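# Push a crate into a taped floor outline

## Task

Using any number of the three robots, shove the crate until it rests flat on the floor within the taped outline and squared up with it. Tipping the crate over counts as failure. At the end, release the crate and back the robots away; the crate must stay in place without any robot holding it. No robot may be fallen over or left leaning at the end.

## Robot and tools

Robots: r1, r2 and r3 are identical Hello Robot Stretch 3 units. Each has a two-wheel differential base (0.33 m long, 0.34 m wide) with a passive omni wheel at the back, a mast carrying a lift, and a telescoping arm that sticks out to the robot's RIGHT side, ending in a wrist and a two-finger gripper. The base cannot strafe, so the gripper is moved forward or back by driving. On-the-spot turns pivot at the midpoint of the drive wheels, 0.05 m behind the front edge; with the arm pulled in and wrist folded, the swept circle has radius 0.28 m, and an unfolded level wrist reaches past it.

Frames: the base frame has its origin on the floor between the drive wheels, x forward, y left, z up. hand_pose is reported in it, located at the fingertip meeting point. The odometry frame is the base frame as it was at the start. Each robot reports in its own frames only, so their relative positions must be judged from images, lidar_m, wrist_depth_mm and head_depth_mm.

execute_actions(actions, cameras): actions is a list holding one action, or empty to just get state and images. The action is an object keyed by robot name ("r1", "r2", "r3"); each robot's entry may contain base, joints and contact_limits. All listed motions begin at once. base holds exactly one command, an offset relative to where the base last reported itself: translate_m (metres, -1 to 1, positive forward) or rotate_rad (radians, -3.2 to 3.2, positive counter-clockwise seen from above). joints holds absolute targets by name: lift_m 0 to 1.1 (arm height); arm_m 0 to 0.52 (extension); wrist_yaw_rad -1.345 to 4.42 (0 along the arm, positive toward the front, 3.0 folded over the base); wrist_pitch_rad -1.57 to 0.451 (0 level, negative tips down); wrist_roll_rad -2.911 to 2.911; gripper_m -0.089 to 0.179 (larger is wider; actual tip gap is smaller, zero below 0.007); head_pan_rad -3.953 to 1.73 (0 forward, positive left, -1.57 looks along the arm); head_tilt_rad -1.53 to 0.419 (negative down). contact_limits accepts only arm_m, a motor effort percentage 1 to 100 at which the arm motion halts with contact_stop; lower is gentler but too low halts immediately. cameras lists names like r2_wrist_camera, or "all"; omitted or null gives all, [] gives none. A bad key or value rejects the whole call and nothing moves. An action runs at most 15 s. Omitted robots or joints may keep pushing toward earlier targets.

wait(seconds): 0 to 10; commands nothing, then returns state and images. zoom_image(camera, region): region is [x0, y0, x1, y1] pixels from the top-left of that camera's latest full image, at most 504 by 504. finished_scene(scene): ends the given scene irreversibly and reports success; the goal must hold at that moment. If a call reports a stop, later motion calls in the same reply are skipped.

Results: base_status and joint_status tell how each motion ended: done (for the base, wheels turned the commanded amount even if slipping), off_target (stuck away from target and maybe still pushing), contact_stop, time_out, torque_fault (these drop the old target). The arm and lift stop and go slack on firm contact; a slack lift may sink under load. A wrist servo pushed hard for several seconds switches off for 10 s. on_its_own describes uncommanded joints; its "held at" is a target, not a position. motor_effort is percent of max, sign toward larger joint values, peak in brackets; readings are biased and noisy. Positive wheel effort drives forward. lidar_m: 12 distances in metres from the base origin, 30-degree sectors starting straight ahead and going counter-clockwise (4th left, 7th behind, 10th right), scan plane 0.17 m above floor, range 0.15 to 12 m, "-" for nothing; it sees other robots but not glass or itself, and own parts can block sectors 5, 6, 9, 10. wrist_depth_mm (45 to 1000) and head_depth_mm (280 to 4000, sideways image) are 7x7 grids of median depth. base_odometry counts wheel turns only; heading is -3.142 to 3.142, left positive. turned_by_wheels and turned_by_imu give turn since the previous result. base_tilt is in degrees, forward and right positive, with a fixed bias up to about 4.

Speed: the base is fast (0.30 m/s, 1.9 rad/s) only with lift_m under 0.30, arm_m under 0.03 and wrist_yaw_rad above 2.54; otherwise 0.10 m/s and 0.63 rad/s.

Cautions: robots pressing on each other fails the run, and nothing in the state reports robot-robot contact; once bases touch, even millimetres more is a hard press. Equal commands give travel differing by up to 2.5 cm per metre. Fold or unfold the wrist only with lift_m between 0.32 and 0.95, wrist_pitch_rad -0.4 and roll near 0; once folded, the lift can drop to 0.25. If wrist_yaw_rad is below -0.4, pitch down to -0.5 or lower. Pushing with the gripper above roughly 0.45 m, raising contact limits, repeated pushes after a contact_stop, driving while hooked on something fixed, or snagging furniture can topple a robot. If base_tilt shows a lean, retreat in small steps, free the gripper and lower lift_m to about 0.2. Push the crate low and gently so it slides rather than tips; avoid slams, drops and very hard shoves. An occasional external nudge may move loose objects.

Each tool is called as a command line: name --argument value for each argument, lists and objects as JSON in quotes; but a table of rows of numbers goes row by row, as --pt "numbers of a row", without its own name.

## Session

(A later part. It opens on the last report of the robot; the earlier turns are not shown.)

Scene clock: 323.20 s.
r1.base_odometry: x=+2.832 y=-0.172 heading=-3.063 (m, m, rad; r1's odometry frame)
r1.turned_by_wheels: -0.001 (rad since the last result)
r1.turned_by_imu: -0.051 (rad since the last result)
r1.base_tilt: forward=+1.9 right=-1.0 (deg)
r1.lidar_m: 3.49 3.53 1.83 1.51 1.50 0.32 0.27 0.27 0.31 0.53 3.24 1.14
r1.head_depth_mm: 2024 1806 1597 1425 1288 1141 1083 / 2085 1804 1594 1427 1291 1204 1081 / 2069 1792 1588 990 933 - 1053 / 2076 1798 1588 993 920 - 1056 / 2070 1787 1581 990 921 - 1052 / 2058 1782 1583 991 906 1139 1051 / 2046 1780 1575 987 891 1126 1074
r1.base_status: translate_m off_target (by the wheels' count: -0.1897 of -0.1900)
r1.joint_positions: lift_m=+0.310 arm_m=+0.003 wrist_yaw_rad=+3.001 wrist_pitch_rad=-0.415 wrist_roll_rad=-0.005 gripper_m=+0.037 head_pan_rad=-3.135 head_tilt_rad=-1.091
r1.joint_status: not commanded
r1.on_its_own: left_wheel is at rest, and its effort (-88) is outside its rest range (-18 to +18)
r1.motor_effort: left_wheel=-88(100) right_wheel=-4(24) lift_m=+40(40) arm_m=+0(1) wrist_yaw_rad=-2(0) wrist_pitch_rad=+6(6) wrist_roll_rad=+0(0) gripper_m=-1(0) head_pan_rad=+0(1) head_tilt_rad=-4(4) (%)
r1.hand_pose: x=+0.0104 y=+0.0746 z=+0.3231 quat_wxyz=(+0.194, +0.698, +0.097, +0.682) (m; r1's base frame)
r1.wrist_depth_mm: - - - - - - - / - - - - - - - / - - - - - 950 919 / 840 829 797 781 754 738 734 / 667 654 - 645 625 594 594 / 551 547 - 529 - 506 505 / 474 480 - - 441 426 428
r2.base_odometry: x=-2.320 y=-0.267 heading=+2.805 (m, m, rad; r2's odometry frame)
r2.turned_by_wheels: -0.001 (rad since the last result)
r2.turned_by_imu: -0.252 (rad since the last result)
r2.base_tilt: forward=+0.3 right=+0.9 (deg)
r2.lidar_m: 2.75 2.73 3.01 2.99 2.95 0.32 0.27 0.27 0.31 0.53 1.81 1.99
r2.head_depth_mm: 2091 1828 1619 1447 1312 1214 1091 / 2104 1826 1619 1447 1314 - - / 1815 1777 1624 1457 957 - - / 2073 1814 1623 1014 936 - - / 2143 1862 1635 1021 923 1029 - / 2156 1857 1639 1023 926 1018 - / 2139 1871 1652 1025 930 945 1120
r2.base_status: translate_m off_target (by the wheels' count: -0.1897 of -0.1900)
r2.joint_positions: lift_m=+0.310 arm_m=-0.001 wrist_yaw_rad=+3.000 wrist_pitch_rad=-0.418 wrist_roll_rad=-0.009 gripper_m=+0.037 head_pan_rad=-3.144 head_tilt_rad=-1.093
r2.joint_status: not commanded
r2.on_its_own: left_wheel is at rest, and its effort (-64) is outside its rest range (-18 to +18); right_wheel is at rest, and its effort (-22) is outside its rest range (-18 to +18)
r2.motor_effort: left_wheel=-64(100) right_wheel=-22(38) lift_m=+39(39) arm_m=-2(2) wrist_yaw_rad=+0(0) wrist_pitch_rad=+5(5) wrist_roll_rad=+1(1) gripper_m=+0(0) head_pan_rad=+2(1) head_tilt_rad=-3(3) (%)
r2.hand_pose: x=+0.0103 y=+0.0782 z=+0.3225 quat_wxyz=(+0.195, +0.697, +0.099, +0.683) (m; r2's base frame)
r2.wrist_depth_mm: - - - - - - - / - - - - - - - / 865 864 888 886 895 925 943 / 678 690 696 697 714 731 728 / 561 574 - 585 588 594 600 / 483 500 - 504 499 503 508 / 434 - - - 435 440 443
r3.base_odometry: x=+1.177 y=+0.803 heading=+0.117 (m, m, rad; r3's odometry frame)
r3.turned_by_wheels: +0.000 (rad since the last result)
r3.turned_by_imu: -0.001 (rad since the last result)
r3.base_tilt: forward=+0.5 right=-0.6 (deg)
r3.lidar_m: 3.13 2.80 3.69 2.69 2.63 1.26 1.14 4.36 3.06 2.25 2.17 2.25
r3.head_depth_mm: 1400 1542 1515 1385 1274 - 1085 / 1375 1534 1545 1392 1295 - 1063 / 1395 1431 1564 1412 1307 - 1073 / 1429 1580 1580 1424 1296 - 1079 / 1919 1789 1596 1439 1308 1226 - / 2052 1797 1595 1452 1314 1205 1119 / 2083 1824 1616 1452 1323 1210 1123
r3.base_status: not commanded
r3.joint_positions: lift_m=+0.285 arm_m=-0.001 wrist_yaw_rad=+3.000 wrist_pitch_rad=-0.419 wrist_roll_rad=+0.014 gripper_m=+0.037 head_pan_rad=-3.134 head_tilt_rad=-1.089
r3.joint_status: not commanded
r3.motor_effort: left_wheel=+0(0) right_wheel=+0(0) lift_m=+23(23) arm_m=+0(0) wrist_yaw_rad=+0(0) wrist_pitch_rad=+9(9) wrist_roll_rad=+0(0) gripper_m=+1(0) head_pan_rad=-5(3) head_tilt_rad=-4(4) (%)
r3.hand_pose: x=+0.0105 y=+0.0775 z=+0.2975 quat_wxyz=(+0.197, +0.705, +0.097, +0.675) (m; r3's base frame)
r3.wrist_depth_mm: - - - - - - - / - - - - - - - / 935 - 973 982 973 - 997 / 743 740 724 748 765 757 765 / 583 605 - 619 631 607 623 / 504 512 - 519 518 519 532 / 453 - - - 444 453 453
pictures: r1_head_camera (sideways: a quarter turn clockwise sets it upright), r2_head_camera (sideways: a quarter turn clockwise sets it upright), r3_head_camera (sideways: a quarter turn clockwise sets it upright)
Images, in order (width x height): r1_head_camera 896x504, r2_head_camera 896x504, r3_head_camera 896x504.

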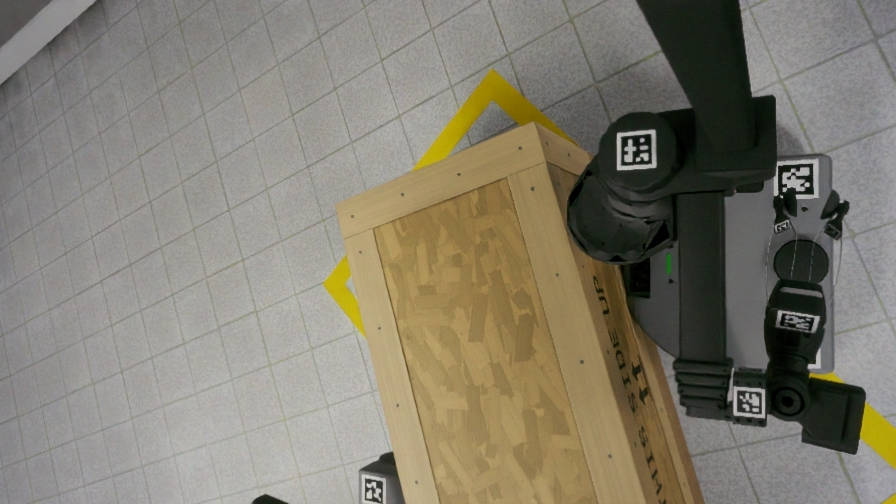

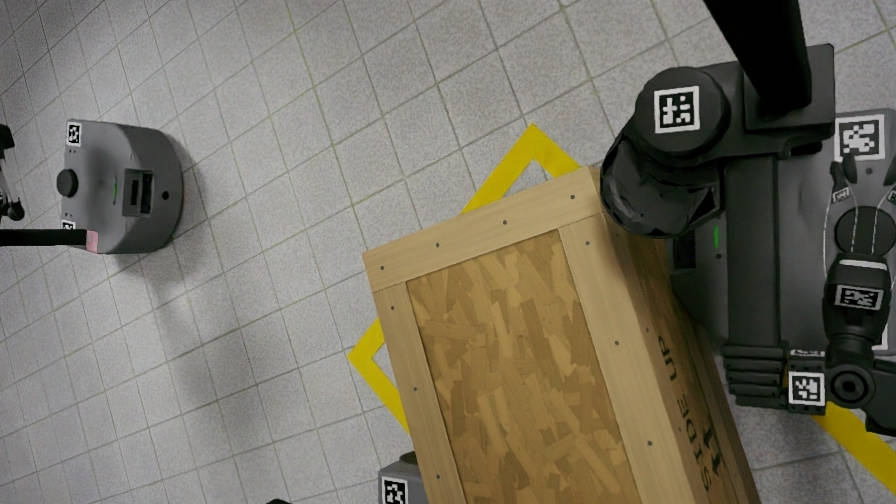

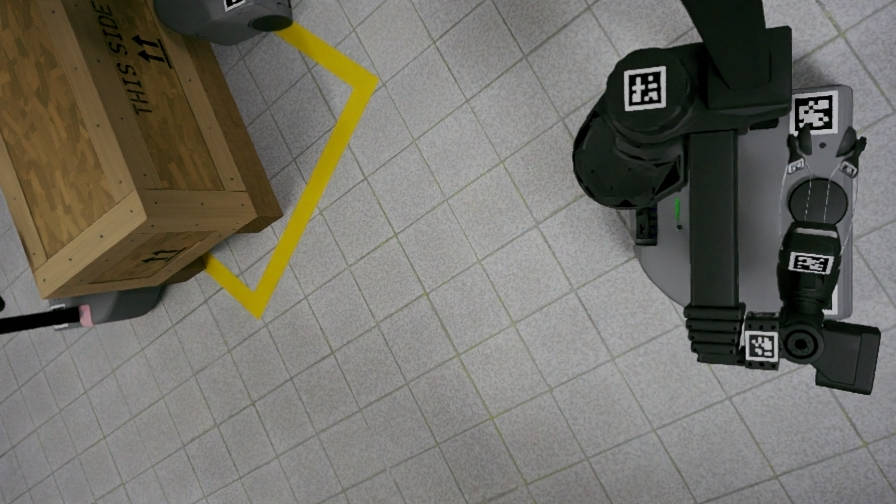

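execute_actions --actions '[{"r1":{"base":{"translate_m":0.045},"joints":{"lift_m":0.285}},"r2":{"base":{"translate_m":0.055},"joints":{"lift_m":0.285}}}]' --cameras '[]'

execute_actions --actions '[{"r1":{"base":{"rotate_rad":-1.29}},"r2":{"base":{"rotate_rad":-1.277}}}]' --cameras '[]'

execute_actions --actions '[{"r1":{"base":{"translate_m":-0.26}},"r2":{"base":{"translate_m":-0.17}}}]' --cameras '[]'

execute_actions --actions '[{"r1":{"base":{"rotate_rad":1.85}},"r2":{"base":{"rotate_rad":1.9}}}]' --cameras '["r2_head_camera","r1_head_camera"]'

Scene clock: 346.20 s.
r1.base_odometry: x=+2.787 y=-0.175 heading=-3.063 (m, m, rad; r1's odometry frame)
r1.turned_by_wheels: +0.000 (rad since the last result)
r1.turned_by_imu: +0.000 (rad since the last result)
r1.base_tilt: forward=+1.9 right=-1.0 (deg)
r1.lidar_m: 3.46 3.56 1.85 1.52 1.51 0.37 0.32 0.32 0.36 0.61 3.22 1.11
r1.head_depth_mm: 2026 1797 1593 1420 1290 1140 1080 / 2083 1817 1588 1424 1287 1201 1080 / 2081 1799 1584 991 1057 - 1057 / 2066 1788 1585 991 958 - 1052 / 2071 1798 1582 988 933 - 1052 / 2059 1783 1587 990 929 1193 1051 / 2051 1794 1574 986 907 1153 1073
r1.base_status: done
r1.joint_positions: lift_m=+0.285 arm_m=+0.003 wrist_yaw_rad=+3.001 wrist_pitch_rad=-0.415 wrist_roll_rad=-0.005 gripper_m=+0.037 head_pan_rad=-3.135 head_tilt_rad=-1.091
r1.joint_status: all done
r1.motor_effort: left_wheel=+1(72) right_wheel=+0(8) lift_m=+22(36) arm_m=-1(1) wrist_yaw_rad=+0(0) wrist_pitch_rad=+6(6) wrist_roll_rad=+0(0) gripper_m=+0(1) head_pan_rad=-2(1) head_tilt_rad=-3(4) (%)
r1.hand_pose: x=+0.0104 y=+0.0746 z=+0.2988 quat_wxyz=(+0.194, +0.698, +0.097, +0.682) (m; r1's base frame)
r1.wrist_depth_mm: - - - - - - - / - - - - - - - / - - - - 932 871 883 / 804 776 758 732 736 702 679 / 632 626 - 592 606 569 547 / 528 510 - 518 - 478 464 / 446 - - - 423 411 403
r2.base_odometry: x=-2.372 y=-0.248 heading=+2.805 (m, m, rad; r2's odometry frame)
r2.turned_by_wheels: +0.000 (rad since the last result)
r2.turned_by_imu: +0.000 (rad since the last result)
r2.base_tilt: forward=+0.2 right=+0.9 (deg)
r2.lidar_m: 2.70 2.68 2.97 2.99 2.96 3.32 0.33 0.33 0.37 0.63 1.78 1.97
r2.head_depth_mm: 2110 1829 1617 1453 1306 1218 1092 / 2107 1831 1624 1456 1319 - - / 1846 1806 1628 1465 1067 - - / 2031 1847 1634 1016 962 - - / 2134 1858 1634 1018 947 1210 - / 2152 1863 1648 1024 937 1179 1135 / 2158 1876 1652 1028 933 1135 1123
r2.base_status: done
r2.joint_positions: lift_m=+0.285 arm_m=-0.001 wrist_yaw_rad=+3.000 wrist_pitch_rad=-0.418 wrist_roll_rad=-0.009 gripper_m=+0.037 head_pan_rad=-3.144 head_tilt_rad=-1.093
r2.joint_status: all done
r2.motor_effort: left_wheel=+1(52) right_wheel=+0(22) lift_m=+24(32) arm_m=-2(2) wrist_yaw_rad=+0(0) wrist_pitch_rad=+5(5) wrist_roll_rad=+1(1) gripper_m=+0(0) head_pan_rad=+2(2) head_tilt_rad=-3(3) (%)
r2.hand_pose: x=+0.0103 y=+0.0782 z=+0.2981 quat_wxyz=(+0.195, +0.697, +0.099, +0.683) (m; r2's base frame)
r2.wrist_depth_mm: - - - - - - - / - - - - - - - / 808 811 828 861 855 873 886 / 641 642 663 680 672 680 690 / 529 535 - 561 559 561 566 / 458 490 - - 470 478 480 / - - - - 414 417 419
r3.base_odometry: x=+1.177 y=+0.803 heading=+0.117 (m, m, rad; r3's odometry frame)
r3.turned_by_wheels: +0.000 (rad since the last result)
r3.turned_by_imu: -0.001 (rad since the last result)
r3.base_tilt: forward=+0.5 right=-0.6 (deg)
r3.lidar_m: 3.07 2.79 3.66 2.69 2.62 1.22 1.14 4.36 3.06 2.25 2.17 2.25
r3.head_depth_mm: 1395 1539 1523 1391 1274 - 1082 / 1380 1535 1551 1404 1304 - 1063 / 1395 1426 1567 1412 1308 - 1073 / 1429 1582 1571 1420 1297 - 1071 / 1927 1790 1585 1437 1306 1227 - / 2057 1809 1596 1446 1309 1205 1118 / 2084 1824 1612 1457 1328 1216 1122
r3.base_status: not commanded
r3.joint_positions: lift_m=+0.285 arm_m=-0.001 wrist_yaw_rad=+3.000 wrist_pitch_rad=-0.419 wrist_roll_rad=+0.014 gripper_m=+0.037 head_pan_rad=-3.134 head_tilt_rad=-1.089
r3.joint_status: not commanded
r3.motor_effort: left_wheel=+1(0) right_wheel=+0(0) lift_m=+23(23) arm_m=+0(0) wrist_yaw_rad=+0(0) wrist_pitch_rad=+9(9) wrist_roll_rad=+0(0) gripper_m=+0(1) head_pan_rad=-3(3) head_tilt_rad=-4(5) (%)
r3.hand_pose: x=+0.0105 y=+0.0775 z=+0.2975 quat_wxyz=(+0.197, +0.705, +0.097, +0.675) (m; r3's base frame)
r3.wrist_depth_mm: - - - - - - - / - - - - - - - / 941 - 953 953 998 978 - / 734 726 747 734 733 754 775 / 584 598 - 615 632 623 615 / 507 519 - 533 522 518 523 / 451 - - - 442 445 451
pictures: none
No camera images: the call's "cameras" was empty. Leave "cameras" out to get every camera's image.

Scene clock: 348.43 s.
r1.base_odometry: x=+2.787 y=-0.175 heading=+1.930 (m, m, rad; r1's odometry frame)
r1.turned_by_wheels: -1.290 (rad since the last result)
r1.turned_by_imu: -1.289 (rad since the last result)
r1.base_tilt: forward=+1.9 right=-0.9 (deg)
r1.lidar_m: 3.21 1.11 4.38 3.46 2.27 1.59 1.51 0.44 0.33 0.32 0.33 0.45
r1.head_depth_mm: 1497 1740 1595 1428 1290 1144 1080 / 1483 1736 1590 1425 1287 1206 1079 / 1477 1721 1581 1422 1305 - 1055 / 1457 1710 1577 1413 1308 - 1052 / 1450 1702 1588 1407 1284 - 1056 / 1440 1704 1576 1413 1274 1191 1048 / 1430 1689 1570 1409 1109 963 963
r1.base_status: done
r1.joint_positions: lift_m=+0.285 arm_m=+0.003 wrist_yaw_rad=+3.001 wrist_pitch_rad=-0.415 wrist_roll_rad=-0.005 gripper_m=+0.037 head_pan_rad=-3.135 head_tilt_rad=-1.091
r1.joint_status: not commanded
r1.motor_effort: left_wheel=+3(15) right_wheel=-3(8) lift_m=+21(21) arm_m=-1(1) wrist_yaw_rad=+0(0) wrist_pitch_rad=+6(6) wrist_roll_rad=+0(0) gripper_m=+0(0) head_pan_rad=-1(1) head_tilt_rad=-3(3) (%)
r1.hand_pose: x=+0.0104 y=+0.0746 z=+0.2988 quat_wxyz=(+0.194, +0.698, +0.097, +0.682) (m; r1's base frame)
r1.wrist_depth_mm: - - - - - - - / - - - - - - 893 / - - - - 940 918 822 / 790 773 740 735 722 694 682 / 627 610 - 593 602 566 548 / 524 513 - 512 - 477 469 / 447 - - - 419 409 404
r2.base_odometry: x=-2.372 y=-0.248 heading=+1.528 (m, m, rad; r2's odometry frame)
r2.turned_by_wheels: -1.277 (rad since the last result)
r2.turned_by_imu: -1.261 (rad since the last result)
r2.base_tilt: forward=+0.2 right=+1.0 (deg)
r2.lidar_m: 1.79 1.83 2.42 2.68 2.75 3.13 2.96 3.03 0.34 0.33 0.34 0.47
r2.head_depth_mm: 2089 1827 1616 1443 1314 1213 1093 / 2117 1831 1612 1449 1309 - - / 2110 1840 1629 1456 1344 - - / 2145 1839 1637 1464 1325 - - / 2144 1852 1639 1459 1324 1235 - / 2151 1858 1636 1476 1332 1232 1130 / 2158 1872 1646 1475 1336 1099 958
r2.base_status: done
r2.joint_positions: lift_m=+0.285 arm_m=-0.001 wrist_yaw_rad=+3.000 wrist_pitch_rad=-0.418 wrist_roll_rad=-0.009 gripper_m=+0.037 head_pan_rad=-3.144 head_tilt_rad=-1.093
r2.joint_status: not commanded
r2.motor_effort: left_wheel=+2(13) right_wheel=-2(9) lift_m=+24(24) arm_m=-2(2) wrist_yaw_rad=+1(1) wrist_pitch_rad=+5(5) wrist_roll_rad=+1(1) gripper_m=-1(0) head_pan_rad=+2(2) head_tilt_rad=-3(3) (%)
r2.hand_pose: x=+0.0103 y=+0.0782 z=+0.2981 quat_wxyz=(+0.195, +0.697, +0.099, +0.683) (m; r2's base frame)
r2.wrist_depth_mm: - - - - - - - / - - - - - - - / 822 821 841 852 874 870 883 / 637 646 664 658 677 687 697 / 536 538 - 563 550 564 573 / 457 486 - - 471 473 482 / - - - - 410 417 418
r3.base_odometry: x=+1.177 y=+0.803 heading=+0.117 (m, m, rad; r3's odometry frame)
r3.turned_by_wheels: +0.000 (rad since the last result)
r3.turned_by_imu: +0.000 (rad since the last result)
r3.base_tilt: forward=+0.4 right=-0.6 (deg)
r3.lidar_m: 3.11 2.79 3.65 2.69 2.62 1.22 1.14 4.36 3.09 2.25 2.17 2.26
r3.head_depth_mm: 1397 1631 1540 1391 1271 - 1082 / 1379 1530 1549 1404 1296 - 1062 / 1386 1427 1560 1416 1309 - 1066 / 1428 1580 1575 1418 1299 - 1072 / 1806 1785 1598 1437 1306 1230 - / 2057 1804 1607 1448 1312 1209 1119 / 2072 1819 1612 1457 1322 1211 1119
r3.base_status: not commanded
r3.joint_positions: lift_m=+0.285 arm_m=-0.001 wrist_yaw_rad=+3.000 wrist_pitch_rad=-0.419 wrist_roll_rad=+0.014 gripper_m=+0.037 head_pan_rad=-3.134 head_tilt_rad=-1.089
r3.joint_status: not commanded
r3.motor_effort: left_wheel=+0(1) right_wheel=-1(0) lift_m=+23(23) arm_m=+0(0) wrist_yaw_rad=+0(1) wrist_pitch_rad=+9(9) wrist_roll_rad=+0(0) gripper_m=+0(0) head_pan_rad=-3(3) head_tilt_rad=-5(5) (%)
r3.hand_pose: x=+0.0105 y=+0.0775 z=+0.2975 quat_wxyz=(+0.197, +0.705, +0.097, +0.675) (m; r3's base frame)
r3.wrist_depth_mm: - - - - - - - / - - - - - - - / 958 - 995 958 983 997 - / 725 745 754 746 765 753 784 / 604 603 - 606 648 618 627 / 505 507 - 523 521 521 522 / 448 - - - 450 450 448
pictures: none
No camera images: the call's "cameras" was empty. Leave "cameras" out to get every camera's image.

Scene clock: 351.13 s.
r1.base_odometry: x=+2.879 y=-0.419 heading=+1.930 (m, m, rad; r1's odometry frame)
r1.turned_by_wheels: +0.000 (rad since the last result)
r1.turned_by_imu: +0.001 (rad since the last result)
r1.base_tilt: forward=+1.9 right=-1.0 (deg)
r1.lidar_m: 3.47 1.32 3.60 3.50 1.88 1.32 1.25 1.28 1.69 0.31 0.33 0.45
r1.head_depth_mm: 1236 1510 1596 1430 1290 1143 1082 / 1229 1498 1589 1422 1285 1205 1078 / 1217 1486 1590 1415 1305 - 1055 / 1210 1475 1583 1418 1300 - 1053 / 1202 1455 1583 1413 1274 - 1051 / 1195 1445 1579 1416 1278 1197 1053 / 1183 1441 1575 1405 1274 1163 952
r1.base_status: done
r1.joint_positions: lift_m=+0.285 arm_m=+0.003 wrist_yaw_rad=+3.001 wrist_pitch_rad=-0.415 wrist_roll_rad=-0.005 gripper_m=+0.037 head_pan_rad=-3.135 head_tilt_rad=-1.091
r1.joint_status: not commanded
r1.motor_effort: left_wheel=+3(13) right_wheel=-2(10) lift_m=+21(21) arm_m=-1(1) wrist_yaw_rad=-1(1) wrist_pitch_rad=+6(6) wrist_roll_rad=+0(0) gripper_m=+0(1) head_pan_rad=-1(2) head_tilt_rad=-4(4) (%)
r1.hand_pose: x=+0.0104 y=+0.0746 z=+0.2988 quat_wxyz=(+0.194, +0.698, +0.097, +0.682) (m; r1's base frame)
r1.wrist_depth_mm: - - - - - - - / - - - - - - - / - - - - 948 912 868 / 798 763 750 735 721 701 677 / 617 609 - 589 599 566 549 / 525 514 - 519 - 479 470 / 449 - - - 421 412 406
r2.base_odometry: x=-2.379 y=-0.418 heading=+1.528 (m, m, rad; r2's odometry frame)
r2.turned_by_wheels: +0.000 (rad since the last result)
r2.turned_by_imu: -0.002 (rad since the last result)
r2.base_tilt: forward=+0.2 right=+0.9 (deg)
r2.lidar_m: 1.95 2.01 2.66 2.68 2.74 2.96 2.78 2.86 1.78 0.32 0.34 0.47
r2.head_depth_mm: 2093 1834 1613 1447 1314 1216 1091 / 2131 1832 1616 1446 1318 - - / 2111 1843 1630 1456 1336 - - / 2128 1844 1633 1462 1326 - - / 2125 1851 1633 1471 1326 1241 - / 2145 1852 1646 1468 1327 1226 1133 / 2163 1876 1645 1470 1338 1219 1120
r2.base_status: done
r2.joint_positions: lift_m=+0.285 arm_m=-0.001 wrist_yaw_rad=+3.000 wrist_pitch_rad=-0.418 wrist_roll_rad=-0.009 gripper_m=+0.037 head_pan_rad=-3.144 head_tilt_rad=-1.093
r2.joint_status: not commanded
r2.motor_effort: left_wheel=+3(9) right_wheel=-2(9) lift_m=+24(24) arm_m=-2(2) wrist_yaw_rad=+0(0) wrist_pitch_rad=+5(5) wrist_roll_rad=+1(1) gripper_m=+0(0) head_pan_rad=+2(1) head_tilt_rad=-3(3) (%)
r2.hand_pose: x=+0.0103 y=+0.0782 z=+0.2981 quat_wxyz=(+0.195, +0.697, +0.099, +0.683) (m; r2's base frame)
r2.wrist_depth_mm: - - - - - - - / - - - - - - - / 815 812 842 839 859 864 891 / 639 645 662 667 676 684 697 / 533 539 - 559 556 555 566 / 457 488 - - 467 481 481 / - - - - 408 413 417
r3.base_odometry: x=+1.177 y=+0.803 heading=+0.117 (m, m, rad; r3's odometry frame)
r3.turned_by_wheels: +0.000 (rad since the last result)
r3.turned_by_imu: +0.000 (rad since the last result)
r3.base_tilt: forward=+0.4 right=-0.5 (deg)
r3.lidar_m: 3.11 2.79 3.67 2.70 2.63 1.35 1.14 4.36 3.05 2.24 2.17 2.26
r3.head_depth_mm: 1402 1638 1533 1385 1274 - 1079 / 1385 1529 1549 1403 1295 - 1068 / 1399 1425 1559 1415 1308 - 1064 / 1438 1568 1577 1419 1294 - 1069 / 1759 1779 1597 1436 1316 1230 - / 1803 1768 1601 1447 1313 1203 1120 / 2084 1827 1623 1461 1329 1216 1123
r3.base_status: not commanded
r3.joint_positions: lift_m=+0.285 arm_m=-0.001 wrist_yaw_rad=+3.000 wrist_pitch_rad=-0.419 wrist_roll_rad=+0.014 gripper_m=+0.037 head_pan_rad=-3.134 head_tilt_rad=-1.089
r3.joint_status: not commanded
r3.motor_effort: left_wheel=+1(1) right_wheel=+0(0) lift_m=+23(23) arm_m=+0(0) wrist_yaw_rad=+0(0) wrist_pitch_rad=+9(9) wrist_roll_rad=+0(0) gripper_m=+0(1) head_pan_rad=-4(3) head_tilt_rad=-4(4) (%)
r3.hand_pose: x=+0.0105 y=+0.0775 z=+0.2975 quat_wxyz=(+0.197, +0.705, +0.097, +0.675) (m; r3's base frame)
r3.wrist_depth_mm: - - - - - - - / - - - - - - - / 962 - 971 985 968 974 992 / 741 746 753 734 762 766 772 / 601 608 - 612 638 619 616 / 507 499 - 528 521 513 526 / 451 - - - 442 452 448
pictures: none
No camera images: the call's "cameras" was empty. Leave "cameras" out to get every camera's image.

Scene clock: 353.73 s.
r1.base_odometry: x=+2.879 y=-0.419 heading=-2.503 (m, m, rad; r1's odometry frame)
r1.turned_by_wheels: +1.850 (rad since the last result)
r1.turned_by_imu: +1.848 (rad since the last result)
r1.base_tilt: forward=+1.9 right=-1.0 (deg)
r1.lidar_m: 2.78 1.50 1.26 1.25 1.41 0.31 0.31 0.37 0.64 1.34 1.32 3.51
r1.head_depth_mm: 2077 1815 1584 1430 1289 1136 1080 / 2079 1809 1589 1416 1292 1203 1079 / 2063 1788 1586 994 935 - 1054 / 2065 1792 1587 991 932 - 1057 / 2066 1791 1106 989 1120 - 1053 / 2065 1754 1100 988 1227 1195 1050 / 2061 1481 1100 986 1238 1163 1076
r1.base_status: done
r1.joint_positions: lift_m=+0.285 arm_m=+0.003 wrist_yaw_rad=+3.001 wrist_pitch_rad=-0.415 wrist_roll_rad=-0.005 gripper_m=+0.037 head_pan_rad=-3.135 head_tilt_rad=-1.091
r1.joint_status: not commanded
r1.motor_effort: left_wheel=-3(12) right_wheel=+3(13) lift_m=+21(21) arm_m=-1(1) wrist_yaw_rad=-2(1) wrist_pitch_rad=+6(6) wrist_roll_rad=+0(0) gripper_m=-1(0) head_pan_rad=-1(1) head_tilt_rad=-4(3) (%)
r1.hand_pose: x=+0.0104 y=+0.0746 z=+0.2988 quat_wxyz=(+0.194, +0.698, +0.097, +0.682) (m; r1's base frame)
r1.wrist_depth_mm: - - - - - - - / - - - - - - - / - - - - 935 914 872 / 805 790 744 743 722 691 692 / 638 611 - 588 594 570 551 / 522 510 - 510 - 482 476 / 447 - - - 425 413 411
r2.base_odometry: x=-2.379 y=-0.418 heading=-2.855 (m, m, rad; r2's odometry frame)
r2.turned_by_wheels: +1.900 (rad since the last result)
r2.turned_by_imu: +1.875 (rad since the last result)
r2.base_tilt: forward=+0.2 right=+0.9 (deg)
r2.lidar_m: 2.67 3.13 2.78 2.80 3.27 0.32 0.32 0.39 0.74 1.96 2.28 2.68
r2.head_depth_mm: 2096 1818 1609 1453 1313 1216 1092 / 2111 1834 1624 1053 1289 - - / 2130 1832 1633 1015 936 - - / 2129 1841 1632 1018 961 - - / 2136 1861 1132 1025 1079 1243 - / 2141 1541 1145 1025 1217 1229 1133 / 2164 1479 1149 1026 1279 1220 1121
r2.base_status: done
r2.joint_positions: lift_m=+0.285 arm_m=-0.001 wrist_yaw_rad=+3.000 wrist_pitch_rad=-0.418 wrist_roll_rad=-0.009 gripper_m=+0.037 head_pan_rad=-3.144 head_tilt_rad=-1.093
r2.joint_status: not commanded
r2.motor_effort: left_wheel=-1(9) right_wheel=+3(12) lift_m=+24(24) arm_m=-3(2) wrist_yaw_rad=+0(1) wrist_pitch_rad=+5(5) wrist_roll_rad=+1(1) gripper_m=-1(0) head_pan_rad=+2(1) head_tilt_rad=-2(4) (%)
r2.hand_pose: x=+0.0103 y=+0.0781 z=+0.2981 quat_wxyz=(+0.195, +0.697, +0.099, +0.683) (m; r2's base frame)
r2.wrist_depth_mm: - - - - - - - / - - - - - - - / 821 801 828 844 847 874 908 / 641 647 666 678 675 692 699 / 538 540 - 555 561 566 563 / 461 487 - - 470 475 481 / - - - - 410 415 415
r3.base_odometry: x=+1.177 y=+0.803 heading=+0.117 (m, m, rad; r3's odometry frame)
r3.turned_by_wheels: +0.000 (rad since the last result)
r3.turned_by_imu: +0.000 (rad since the last result)
r3.base_tilt: forward=+0.4 right=-0.6 (deg)
r3.lidar_m: 3.09 2.80 3.68 2.69 2.63 1.35 1.14 4.35 3.04 2.25 2.17 2.26
r3.head_depth_mm: 1394 1633 1531 1391 1268 - 1079 / 1379 1535 1548 1396 1298 - 1064 / 1391 1433 1555 1407 1308 - 1066 / 1434 1579 1570 1422 1298 - 1073 / 1753 1760 1595 1431 1306 1228 - / 2036 1805 1608 1444 1317 1205 1120 / 2088 1831 1614 1463 1324 1210 1123
r3.base_status: not commanded
r3.joint_positions: lift_m=+0.285 arm_m=-0.001 wrist_yaw_rad=+3.000 wrist_pitch_rad=-0.419 wrist_roll_rad=+0.014 gripper_m=+0.037 head_pan_rad=-3.134 head_tilt_rad=-1.089
r3.joint_status: not commanded
r3.motor_effort: left_wheel=+0(0) right_wheel=+0(0) lift_m=+23(23) arm_m=+0(0) wrist_yaw_rad=+1(1) wrist_pitch_rad=+9(9) wrist_roll_rad=+0(0) gripper_m=+0(1) head_pan_rad=-5(4) head_tilt_rad=-4(4) (%)
r3.hand_pose: x=+0.0105 y=+0.0775 z=+0.2975 quat_wxyz=(+0.197, +0.705, +0.097, +0.675) (m; r3's base frame)
r3.wrist_depth_mm: - - - - - - - / - - - - - - - / 942 - 969 978 976 972 - / 728 738 745 746 773 765 780 / 599 610 - 601 644 622 610 / 502 512 - 532 522 527 526 / 451 - - - 451 455 448
pictures: r1_head_camera (sideways: a quarter turn clockwise sets it upright), r2_head_camera (sideways: a quarter turn clockwise sets it upright)
Images, in order (width x height): r1_head_camera 896x504, r2_head_camera 896x504.

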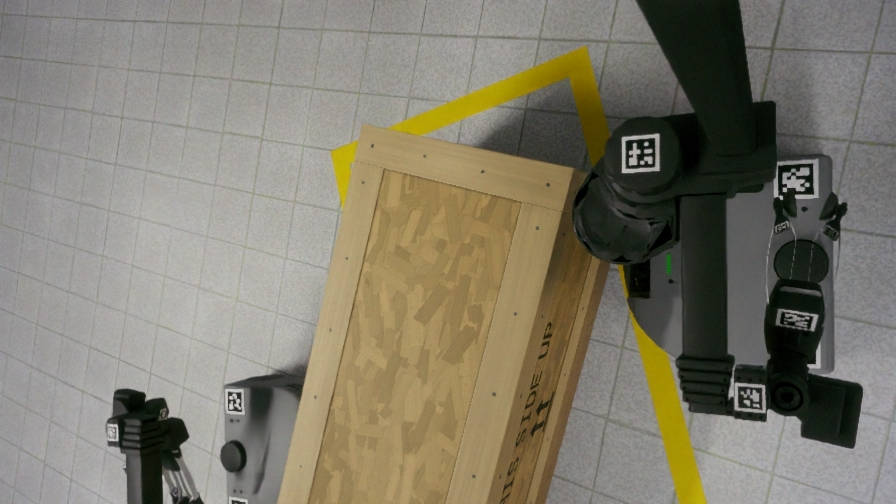

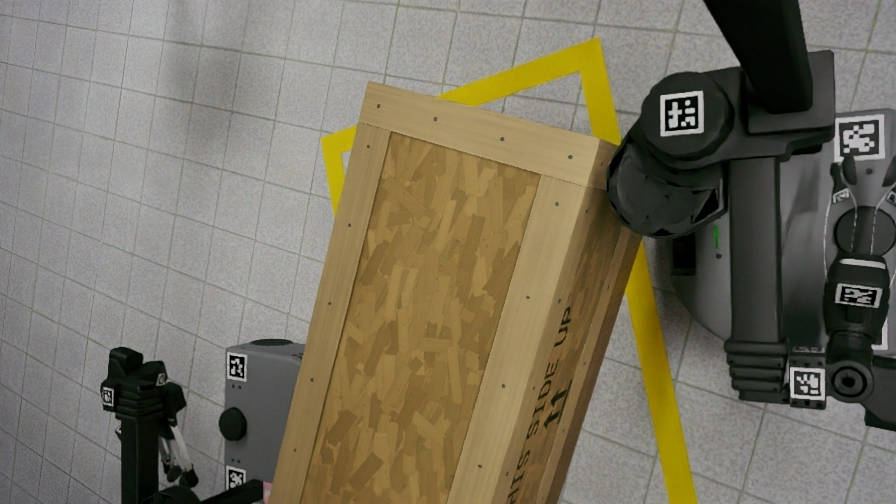

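execute_actions --actions '[{"r1":{"base":{"translate_m":-0.025},"joints":{"lift_m":0.31}},"r2":{"base":{"translate_m":-0.035},"joints":{"lift_m":0.31}}}]' --cameras '[]'

execute_actions --actions '[{"r1":{"base":{"translate_m":-0.18}},"r2":{"base":{"translate_m":-0.2}}}]' --cameras '["r1_head_camera","r2_head_camera","r3_head_camera"]'

Scene clock: 359.37 s.
r1.base_odometry: x=+2.899 y=-0.404 heading=-2.503 (m, m, rad; r1's odometry frame)
r1.turned_by_wheels: +0.000 (rad since the last result)
r1.turned_by_imu: +0.000 (rad since the last result)
r1.base_tilt: forward=+1.9 right=-1.0 (deg)
r1.lidar_m: 2.80 1.51 1.26 1.26 1.41 0.29 0.29 0.34 0.59 1.45 1.33 3.51
r1.head_depth_mm: 2092 1809 1590 1427 1286 1139 1084 / 2078 1804 1593 1402 1289 1206 1076 / 2081 1798 1588 992 925 - 1056 / 2069 1807 1582 990 931 - 1054 / 2073 1799 1573 991 1024 - 1051 / 2046 1724 1103 991 1187 1197 1050 / 2054 1334 1103 988 1227 1165 1073
r1.base_status: done
r1.joint_positions: lift_m=+0.310 arm_m=+0.003 wrist_yaw_rad=+3.001 wrist_pitch_rad=-0.415 wrist_roll_rad=-0.005 gripper_m=+0.037 head_pan_rad=-3.135 head_tilt_rad=-1.091
r1.joint_status: all done
r1.motor_effort: left_wheel=-3(14) right_wheel=+2(6) lift_m=+41(42) arm_m=-1(1) wrist_yaw_rad=+0(1) wrist_pitch_rad=+6(6) wrist_roll_rad=+0(0) gripper_m=+0(0) head_pan_rad=-1(1) head_tilt_rad=-3(4) (%)
r1.hand_pose: x=+0.0104 y=+0.0746 z=+0.3231 quat_wxyz=(+0.194, +0.698, +0.097, +0.682) (m; r1's base frame)
r1.wrist_depth_mm: - - - - - - - / - - - - - - - / - - - - - 990 910 / 844 800 769 789 750 742 726 / 667 648 - 616 620 595 578 / 554 541 - 529 - 511 500 / 467 471 - - 447 428 431
r2.base_odometry: x=-2.345 y=-0.408 heading=-2.855 (m, m, rad; r2's odometry frame)
r2.turned_by_wheels: +0.000 (rad since the last result)
r2.turned_by_imu: -0.001 (rad since the last result)
r2.base_tilt: forward=+0.2 right=+0.9 (deg)
r2.lidar_m: 2.71 3.15 2.80 2.81 3.28 0.29 0.29 0.35 0.67 1.95 2.26 2.71
r2.head_depth_mm: 2103 1818 1608 1448 1316 1215 1091 / 2120 1814 1615 1039 1299 - - / 2124 1834 1628 1016 928 - - / 2140 1835 1634 1016 947 - - / 2134 1852 1517 1021 964 1238 - / 2151 1541 1142 1022 1085 1226 - / 2160 1522 1147 1027 1239 1222 1119
r2.base_status: done
r2.joint_positions: lift_m=+0.310 arm_m=-0.001 wrist_yaw_rad=+3.000 wrist_pitch_rad=-0.418 wrist_roll_rad=-0.009 gripper_m=+0.037 head_pan_rad=-3.144 head_tilt_rad=-1.093
r2.joint_status: all done
r2.motor_effort: left_wheel=-1(11) right_wheel=+2(7) lift_m=+40(44) arm_m=-2(3) wrist_yaw_rad=+0(1) wrist_pitch_rad=+5(5) wrist_roll_rad=+1(1) gripper_m=+0(1) head_pan_rad=+3(1) head_tilt_rad=-3(3) (%)
r2.hand_pose: x=+0.0103 y=+0.0781 z=+0.3224 quat_wxyz=(+0.195, +0.697, +0.099, +0.683) (m; r2's base frame)
r2.wrist_depth_mm: - - - - - - - / - - - - - - - / 857 858 881 894 899 932 947 / 683 676 691 704 704 719 739 / 567 563 - 579 601 596 606 / 481 497 - 500 495 505 511 / 434 - - - 430 440 438
r3.base_odometry: x=+1.177 y=+0.803 heading=+0.117 (m, m, rad; r3's odometry frame)
r3.turned_by_wheels: +0.000 (rad since the last result)
r3.turned_by_imu: -0.001 (rad since the last result)
r3.base_tilt: forward=+0.4 right=-0.6 (deg)
r3.lidar_m: 3.12 2.80 3.69 2.70 2.62 1.36 1.14 4.36 3.05 2.25 2.17 2.25
r3.head_depth_mm: 1402 1632 1536 1386 1265 - 1078 / 1382 1535 1559 1412 1295 - 1066 / 1397 1422 1561 1412 1307 - 1067 / 1430 1574 1572 1419 1292 - 1071 / 1718 1762 1587 1429 1304 1230 - / 2055 1801 1612 1446 1313 1204 1119 / 2080 1822 1620 1452 1322 1218 1120
r3.base_status: not commanded
r3.joint_positions: lift_m=+0.285 arm_m=-0.001 wrist_yaw_rad=+3.000 wrist_pitch_rad=-0.419 wrist_roll_rad=+0.014 gripper_m=+0.037 head_pan_rad=-3.134 head_tilt_rad=-1.089
r3.joint_status: not commanded
r3.motor_effort: left_wheel=+0(0) right_wheel=+0(0) lift_m=+23(23) arm_m=+0(0) wrist_yaw_rad=+0(1) wrist_pitch_rad=+9(9) wrist_roll_rad=+0(0) gripper_m=+1(1) head_pan_rad=-4(4) head_tilt_rad=-5(4) (%)
r3.hand_pose: x=+0.0105 y=+0.0775 z=+0.2975 quat_wxyz=(+0.197, +0.705, +0.097, +0.675) (m; r3's base frame)
r3.wrist_depth_mm: - - - - - - - / - - - - - - - / 957 - 989 963 981 987 - / 730 733 750 733 752 751 772 / 599 603 - 621 635 622 633 / 496 507 - 531 512 515 513 / 442 - - - 443 449 456
pictures: none
No camera images: the call's "cameras" was empty. Leave "cameras" out to get every camera's image.

Scene clock: 362.37 s.
r1.base_odometry: x=+3.043 y=-0.297 heading=-2.505 (m, m, rad; r1's odometry frame)
r1.turned_by_wheels: -0.002 (rad since the last result)
r1.turned_by_imu: -0.043 (rad since the last result)
r1.base_tilt: forward=+1.9 right=-1.1 (deg)
r1.lidar_m: 3.12 1.60 1.30 1.29 1.42 0.32 0.27 0.27 0.32 0.56 1.39 3.69
r1.head_depth_mm: 2095 1804 1593 1420 1293 1143 1084 / 2085 1799 1590 1422 1290 1206 1080 / 2078 1805 1589 992 930 - 1056 / 2068 1789 1588 992 919 - 1053 / 2064 1808 1587 987 919 - 1049 / 2066 1796 1581 989 906 1153 1051 / 2063 1789 1319 986 892 1140 1072
r1.base_status: translate_m off_target (by the wheels' count: -0.1797 of -0.1800)
r1.joint_positions: lift_m=+0.310 arm_m=+0.003 wrist_yaw_rad=+3.001 wrist_pitch_rad=-0.415 wrist_roll_rad=-0.005 gripper_m=+0.037 head_pan_rad=-3.135 head_tilt_rad=-1.091
r1.joint_status: not commanded
r1.on_its_own: left_wheel is at rest, and its effort (-92) is outside its rest range (-18 to +18)
r1.motor_effort: left_wheel=-92(100) right_wheel=+0(35) lift_m=+40(40) arm_m=-1(1) wrist_yaw_rad=-2(1) wrist_pitch_rad=+6(6) wrist_roll_rad=+0(0) gripper_m=+0(0) head_pan_rad=-1(1) head_tilt_rad=-4(4) (%)
r1.hand_pose: x=+0.0104 y=+0.0746 z=+0.3231 quat_wxyz=(+0.194, +0.698, +0.097, +0.682) (m; r1's base frame)
r1.wrist_depth_mm: - - - - - - - / - - - - - - - / - - - - - 961 916 / 832 819 787 758 764 739 719 / 677 651 - 621 628 596 585 / 559 542 - 522 - 501 498 / 472 483 - - 442 438 429
r2.base_odometry: x=-2.154 y=-0.352 heading=-2.856 (m, m, rad; r2's odometry frame)
r2.turned_by_wheels: -0.001 (rad since the last result)
r2.turned_by_imu: -0.303 (rad since the last result)
r2.base_tilt: forward=+0.3 right=+1.0 (deg)
r2.lidar_m: 2.83 2.91 2.96 2.80 2.89 0.36 0.28 0.27 0.28 0.41 2.00 2.67
r2.head_depth_mm: 1568 1660 1623 1451 1316 1221 1090 / 2088 1764 1617 1450 1316 - - / 2124 1836 1616 1456 956 - - / 2118 1836 1640 1011 933 - - / 2127 1854 1643 1022 927 977 - / 2153 1871 1638 1023 927 906 - / 2166 1875 1641 1024 929 870 1109
r2.base_status: translate_m off_target (by the wheels' count: -0.1996 of -0.2000)
r2.joint_positions: lift_m=+0.310 arm_m=-0.001 wrist_yaw_rad=+3.000 wrist_pitch_rad=-0.418 wrist_roll_rad=-0.009 gripper_m=+0.037 head_pan_rad=-3.144 head_tilt_rad=-1.094
r2.joint_status: not commanded
r2.on_its_own: left_wheel is at rest, and its effort (-71) is outside its rest range (-18 to +18); right_wheel is at rest, and its effort (-44) is outside its rest range (-18 to +18)
r2.motor_effort: left_wheel=-71(83) right_wheel=-44(44) lift_m=+38(41) arm_m=-3(2) wrist_yaw_rad=+1(0) wrist_pitch_rad=+5(5) wrist_roll_rad=+1(1) gripper_m=-1(0) head_pan_rad=+1(3) head_tilt_rad=-2(2) (%)
r2.hand_pose: x=+0.0104 y=+0.0781 z=+0.3225 quat_wxyz=(+0.195, +0.697, +0.098, +0.683) (m; r2's base frame)
r2.wrist_depth_mm: - - - - - - - / - - - - - - - / 870 854 885 893 913 921 935 / 684 681 705 708 700 723 736 / 569 570 - 585 592 602 600 / 486 506 - 503 499 503 508 / 431 - - - 433 439 444
r3.base_odometry: x=+1.177 y=+0.803 heading=+0.117 (m, m, rad; r3's odometry frame)
r3.turned_by_wheels: +0.000 (rad since the last result)
r3.turned_by_imu: +0.000 (rad since the last result)
r3.base_tilt: forward=+0.4 right=-0.6 (deg)
r3.lidar_m: 3.11 2.80 3.67 2.70 2.63 1.33 1.07 4.37 3.06 2.24 2.17 2.25
r3.head_depth_mm: 1422 1635 1532 1392 1271 - 1080 / 1376 1386 1550 1403 1300 - 1062 / 1391 1358 1549 1405 1313 - 1066 / 1732 1497 1581 1422 1295 - 1073 / 1680 1710 1597 1436 1304 1227 - / 2043 1795 1597 1448 1316 1204 1118 / 2074 1834 1617 1461 1323 1212 1121
r3.base_status: not commanded
r3.joint_positions: lift_m=+0.285 arm_m=-0.001 wrist_yaw_rad=+3.000 wrist_pitch_rad=-0.419 wrist_roll_rad=+0.014 gripper_m=+0.037 head_pan_rad=-3.134 head_tilt_rad=-1.089
r3.joint_status: not commanded
r3.motor_effort: left_wheel=+0(1) right_wheel=+0(0) lift_m=+23(23) arm_m=+0(0) wrist_yaw_rad=+0(0) wrist_pitch_rad=+9(9) wrist_roll_rad=+0(0) gripper_m=+1(0) head_pan_rad=-3(4) head_tilt_rad=-4(5) (%)
r3.hand_pose: x=+0.0105 y=+0.0775 z=+0.2975 quat_wxyz=(+0.197, +0.705, +0.097, +0.675) (m; r3's base frame)
r3.wrist_depth_mm: - - - - - - - / - - - - - - - / 928 - 963 976 977 981 999 / 761 746 742 754 759 766 758 / 599 605 - 615 628 623 627 / 508 516 - 533 527 512 522 / 452 - - - 446 450 446
pictures: r1_head_camera (sideways: a quarter turn clockwise sets it upright), r2_head_camera (sideways: a quarter turn clockwise sets it upright), r3_head_camera (sideways: a quarter turn clockwise sets it upright)
Images, in order (width x height): r1_head_camera 896x504, r2_head_camera 896x504, r3_head_camera 896x504.

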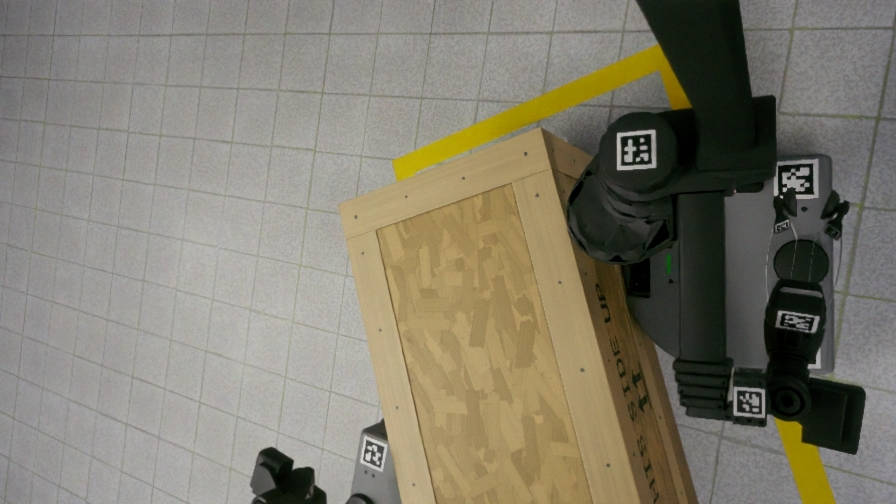

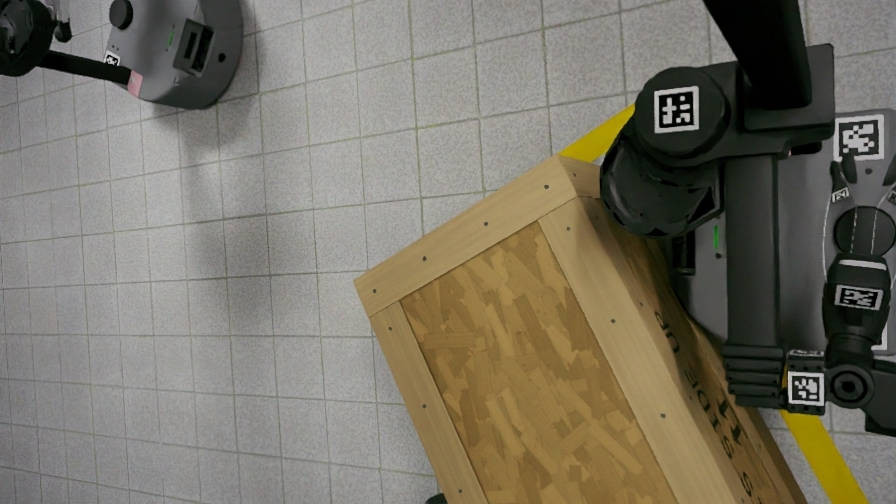

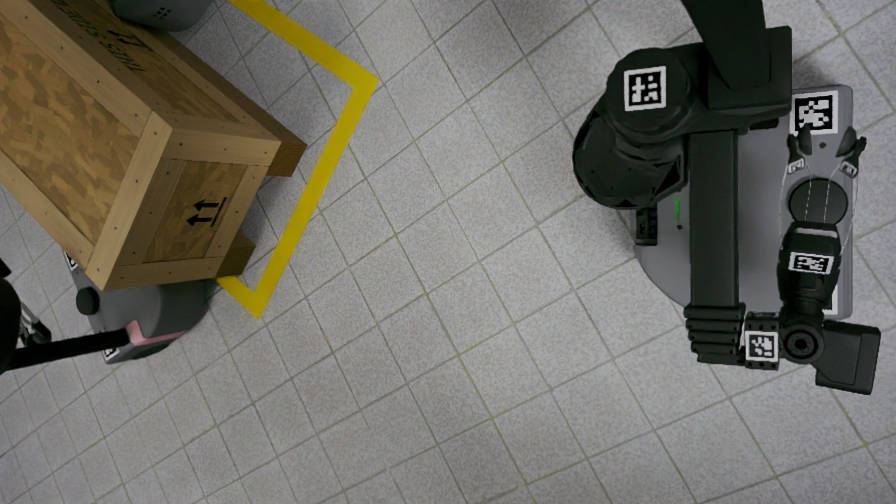

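execute_actions --actions '[{"r1":{"base":{"translate_m":0.4},"joints":{"lift_m":0.285}},"r2":{"base":{"translate_m":0.4},"joints":{"lift_m":0.285}}}]' --cameras '["r1_head_camera","r2_head_camera","r3_head_camera"]'

Scene clock: 373.63 s.
r1.base_odometry: x=+2.722 y=-0.535 heading=-2.505 (m, m, rad; r1's odometry frame)
r1.turned_by_wheels: +0.000 (rad since the last result)
r1.turned_by_imu: +0.000 (rad since the last result)
r1.base_tilt: forward=+1.8 right=-1.1 (deg)
r1.lidar_m: 2.98 1.51 1.23 1.23 1.35 0.76 0.66 0.66 0.76 1.27 3.86 3.33
r1.head_depth_mm: 2080 1811 1596 1426 1289 1141 1082 / 2080 1808 1597 1420 1283 1209 1080 / 2067 1802 1163 1400 1301 - 1056 / 2067 1257 1127 1356 1297 - 1050 / 2075 1790 1107 1306 1279 - 1053 / 1933 1603 1106 1237 1276 1197 1052 / 1637 1613 1105 1171 1274 1161 1073
r1.base_status: done
r1.joint_positions: lift_m=+0.285 arm_m=+0.003 wrist_yaw_rad=+3.001 wrist_pitch_rad=-0.415 wrist_roll_rad=-0.005 gripper_m=+0.037 head_pan_rad=-3.135 head_tilt_rad=-1.091
r1.joint_status: all done
r1.motor_effort: left_wheel=+1(76) right_wheel=+0(8) lift_m=+21(34) arm_m=-1(1) wrist_yaw_rad=-1(0) wrist_pitch_rad=+6(6) wrist_roll_rad=+0(0) gripper_m=+0(0) head_pan_rad=-2(2) head_tilt_rad=-3(4) (%)
r1.hand_pose: x=+0.0104 y=+0.0746 z=+0.2988 quat_wxyz=(+0.194, +0.698, +0.097, +0.682) (m; r1's base frame)
r1.wrist_depth_mm: - - - - - - - / - - - - - - - / - - - - 932 895 890 / 797 768 735 741 722 684 668 / 629 621 - 602 604 568 555 / 524 512 - 521 - 479 469 / 449 - - - 423 407 402
r2.base_odometry: x=-2.538 y=-0.465 heading=-2.856 (m, m, rad; r2's odometry frame)
r2.turned_by_wheels: +0.000 (rad since the last result)
r2.turned_by_imu: +0.002 (rad since the last result)
r2.base_tilt: forward=+0.2 right=+0.9 (deg)
r2.lidar_m: 2.43 2.50 2.97 2.80 2.89 2.02 0.64 0.63 0.66 1.94 1.99 2.55
r2.head_depth_mm: 1857 1821 1608 1447 1312 1216 1092 / 1927 1827 1618 1450 1316 - - / 2112 1833 1562 1433 1340 - - / 2127 1843 1137 1346 1326 - - / 2140 1857 1139 1220 1328 1247 - / 2128 1856 1145 1105 1306 1233 1133 / 2162 1844 1149 1062 1280 1212 1126
r2.base_status: done
r2.joint_positions: lift_m=+0.285 arm_m=-0.001 wrist_yaw_rad=+3.000 wrist_pitch_rad=-0.418 wrist_roll_rad=-0.009 gripper_m=+0.037 head_pan_rad=-3.144 head_tilt_rad=-1.094
r2.joint_status: all done
r2.motor_effort: left_wheel=+0(60) right_wheel=+0(42) lift_m=+24(34) arm_m=-3(3) wrist_yaw_rad=+1(0) wrist_pitch_rad=+5(5) wrist_roll_rad=+0(1) gripper_m=+1(0) head_pan_rad=+2(2) head_tilt_rad=-3(3) (%)
r2.hand_pose: x=+0.0104 y=+0.0781 z=+0.2981 quat_wxyz=(+0.195, +0.697, +0.098, +0.683) (m; r2's base frame)
r2.wrist_depth_mm: - - - - - - - / - - - - - - - / 813 808 830 853 843 879 886 / 644 641 661 661 675 681 692 / 536 534 - 555 554 570 571 / 463 490 - - 470 479 485 / - - - - 409 418 417
r3.base_odometry: x=+1.177 y=+0.803 heading=+0.117 (m, m, rad; r3's odometry frame)
r3.turned_by_wheels: +0.000 (rad since the last result)
r3.turned_by_imu: -0.001 (rad since the last result)
r3.base_tilt: forward=+0.4 right=-0.6 (deg)
r3.lidar_m: 3.10 2.79 3.67 2.69 2.62 1.33 1.07 4.38 3.05 2.25 2.17 2.26
r3.head_depth_mm: 1417 1670 1541 1392 1271 - 1078 / 1375 1381 1545 1410 1295 - 1067 / 1389 1355 1557 1414 1314 - 1067 / 1889 1500 1579 1430 1300 - 1073 / 1846 1785 1586 1429 1306 1226 - / 1887 1799 1593 1445 1308 1203 1120 / 2078 1830 1614 1455 1325 1211 1117
r3.base_status: not commanded
r3.joint_positions: lift_m=+0.285 arm_m=-0.001 wrist_yaw_rad=+3.000 wrist_pitch_rad=-0.419 wrist_roll_rad=+0.014 gripper_m=+0.037 head_pan_rad=-3.134 head_tilt_rad=-1.089
r3.joint_status: not commanded
r3.motor_effort: left_wheel=+0(1) right_wheel=+0(0) lift_m=+23(23) arm_m=+0(0) wrist_yaw_rad=+1(1) wrist_pitch_rad=+9(9) wrist_roll_rad=+0(0) gripper_m=+2(1) head_pan_rad=-3(5) head_tilt_rad=-4(5) (%)
r3.hand_pose: x=+0.0105 y=+0.0775 z=+0.2975 quat_wxyz=(+0.197, +0.705, +0.097, +0.675) (m; r3's base frame)
r3.wrist_depth_mm: - - - - - - - / - - - - - - - / 926 - 962 978 975 - 995 / 725 745 757 755 768 751 754 / 595 604 - 618 645 609 625 / 507 508 - 536 517 515 517 / 453 - - - 440 454 456
pictures: r1_head_camera (sideways: a quarter turn clockwise sets it upright), r2_head_camera (sideways: a quarter turn clockwise sets it upright), r3_head_camera (sideways: a quarter turn clockwise sets it upright)
Images, in order (width x height): r1_head_camera 896x504, r2_head_camera 896x504, r3_head_camera 896x504.

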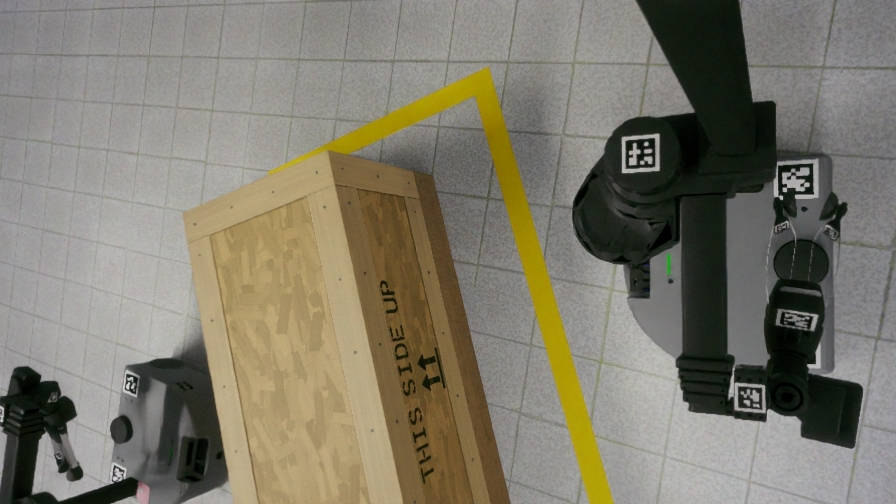

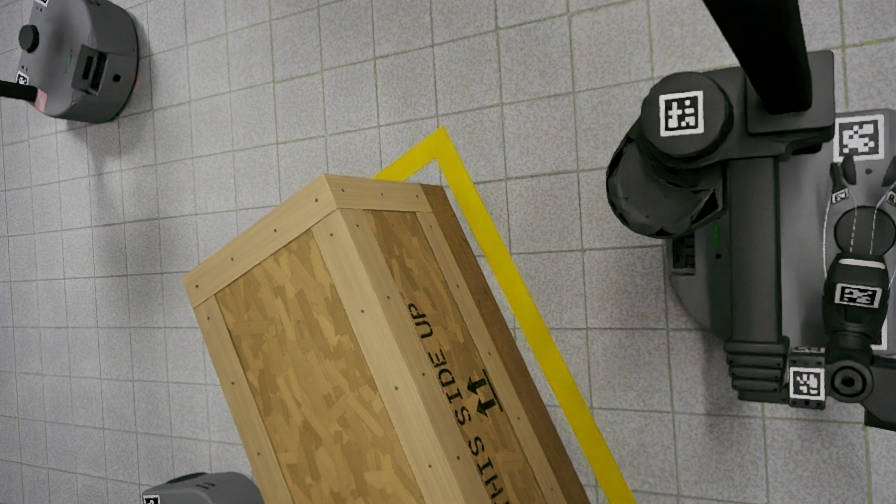

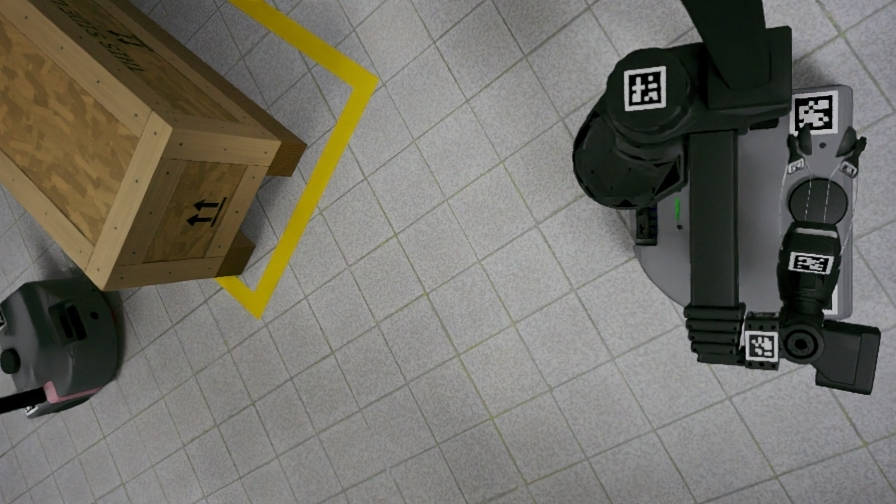

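zoom_image --camera "r2_head_camera" --region '[360, 110, 660, 504]'

zoom_image --camera "r3_head_camera" --region '[180, 40, 400, 330]'

Region (360, 110, 660, 504) of r2_head_camera's 896x504 image, scaled by 1.279, with more detail than that image has; it fills the left 384 columns of this view, and the rest is white.

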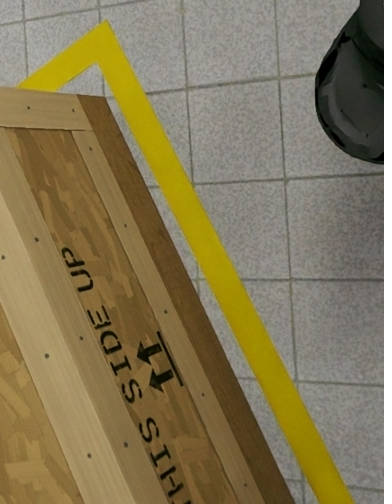

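Region (180, 40, 400, 330) of r3_head_camera's 896x504 image, scaled by 1.738, with more detail than that image has; it fills the left 382 columns of this view, and the rest is white.

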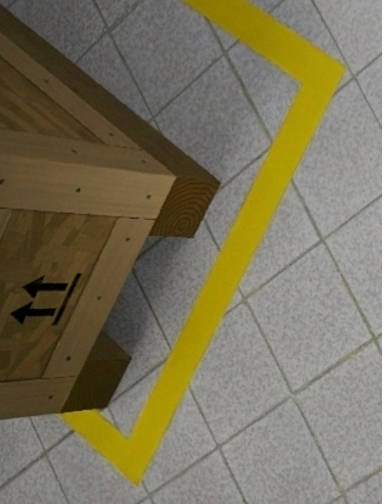

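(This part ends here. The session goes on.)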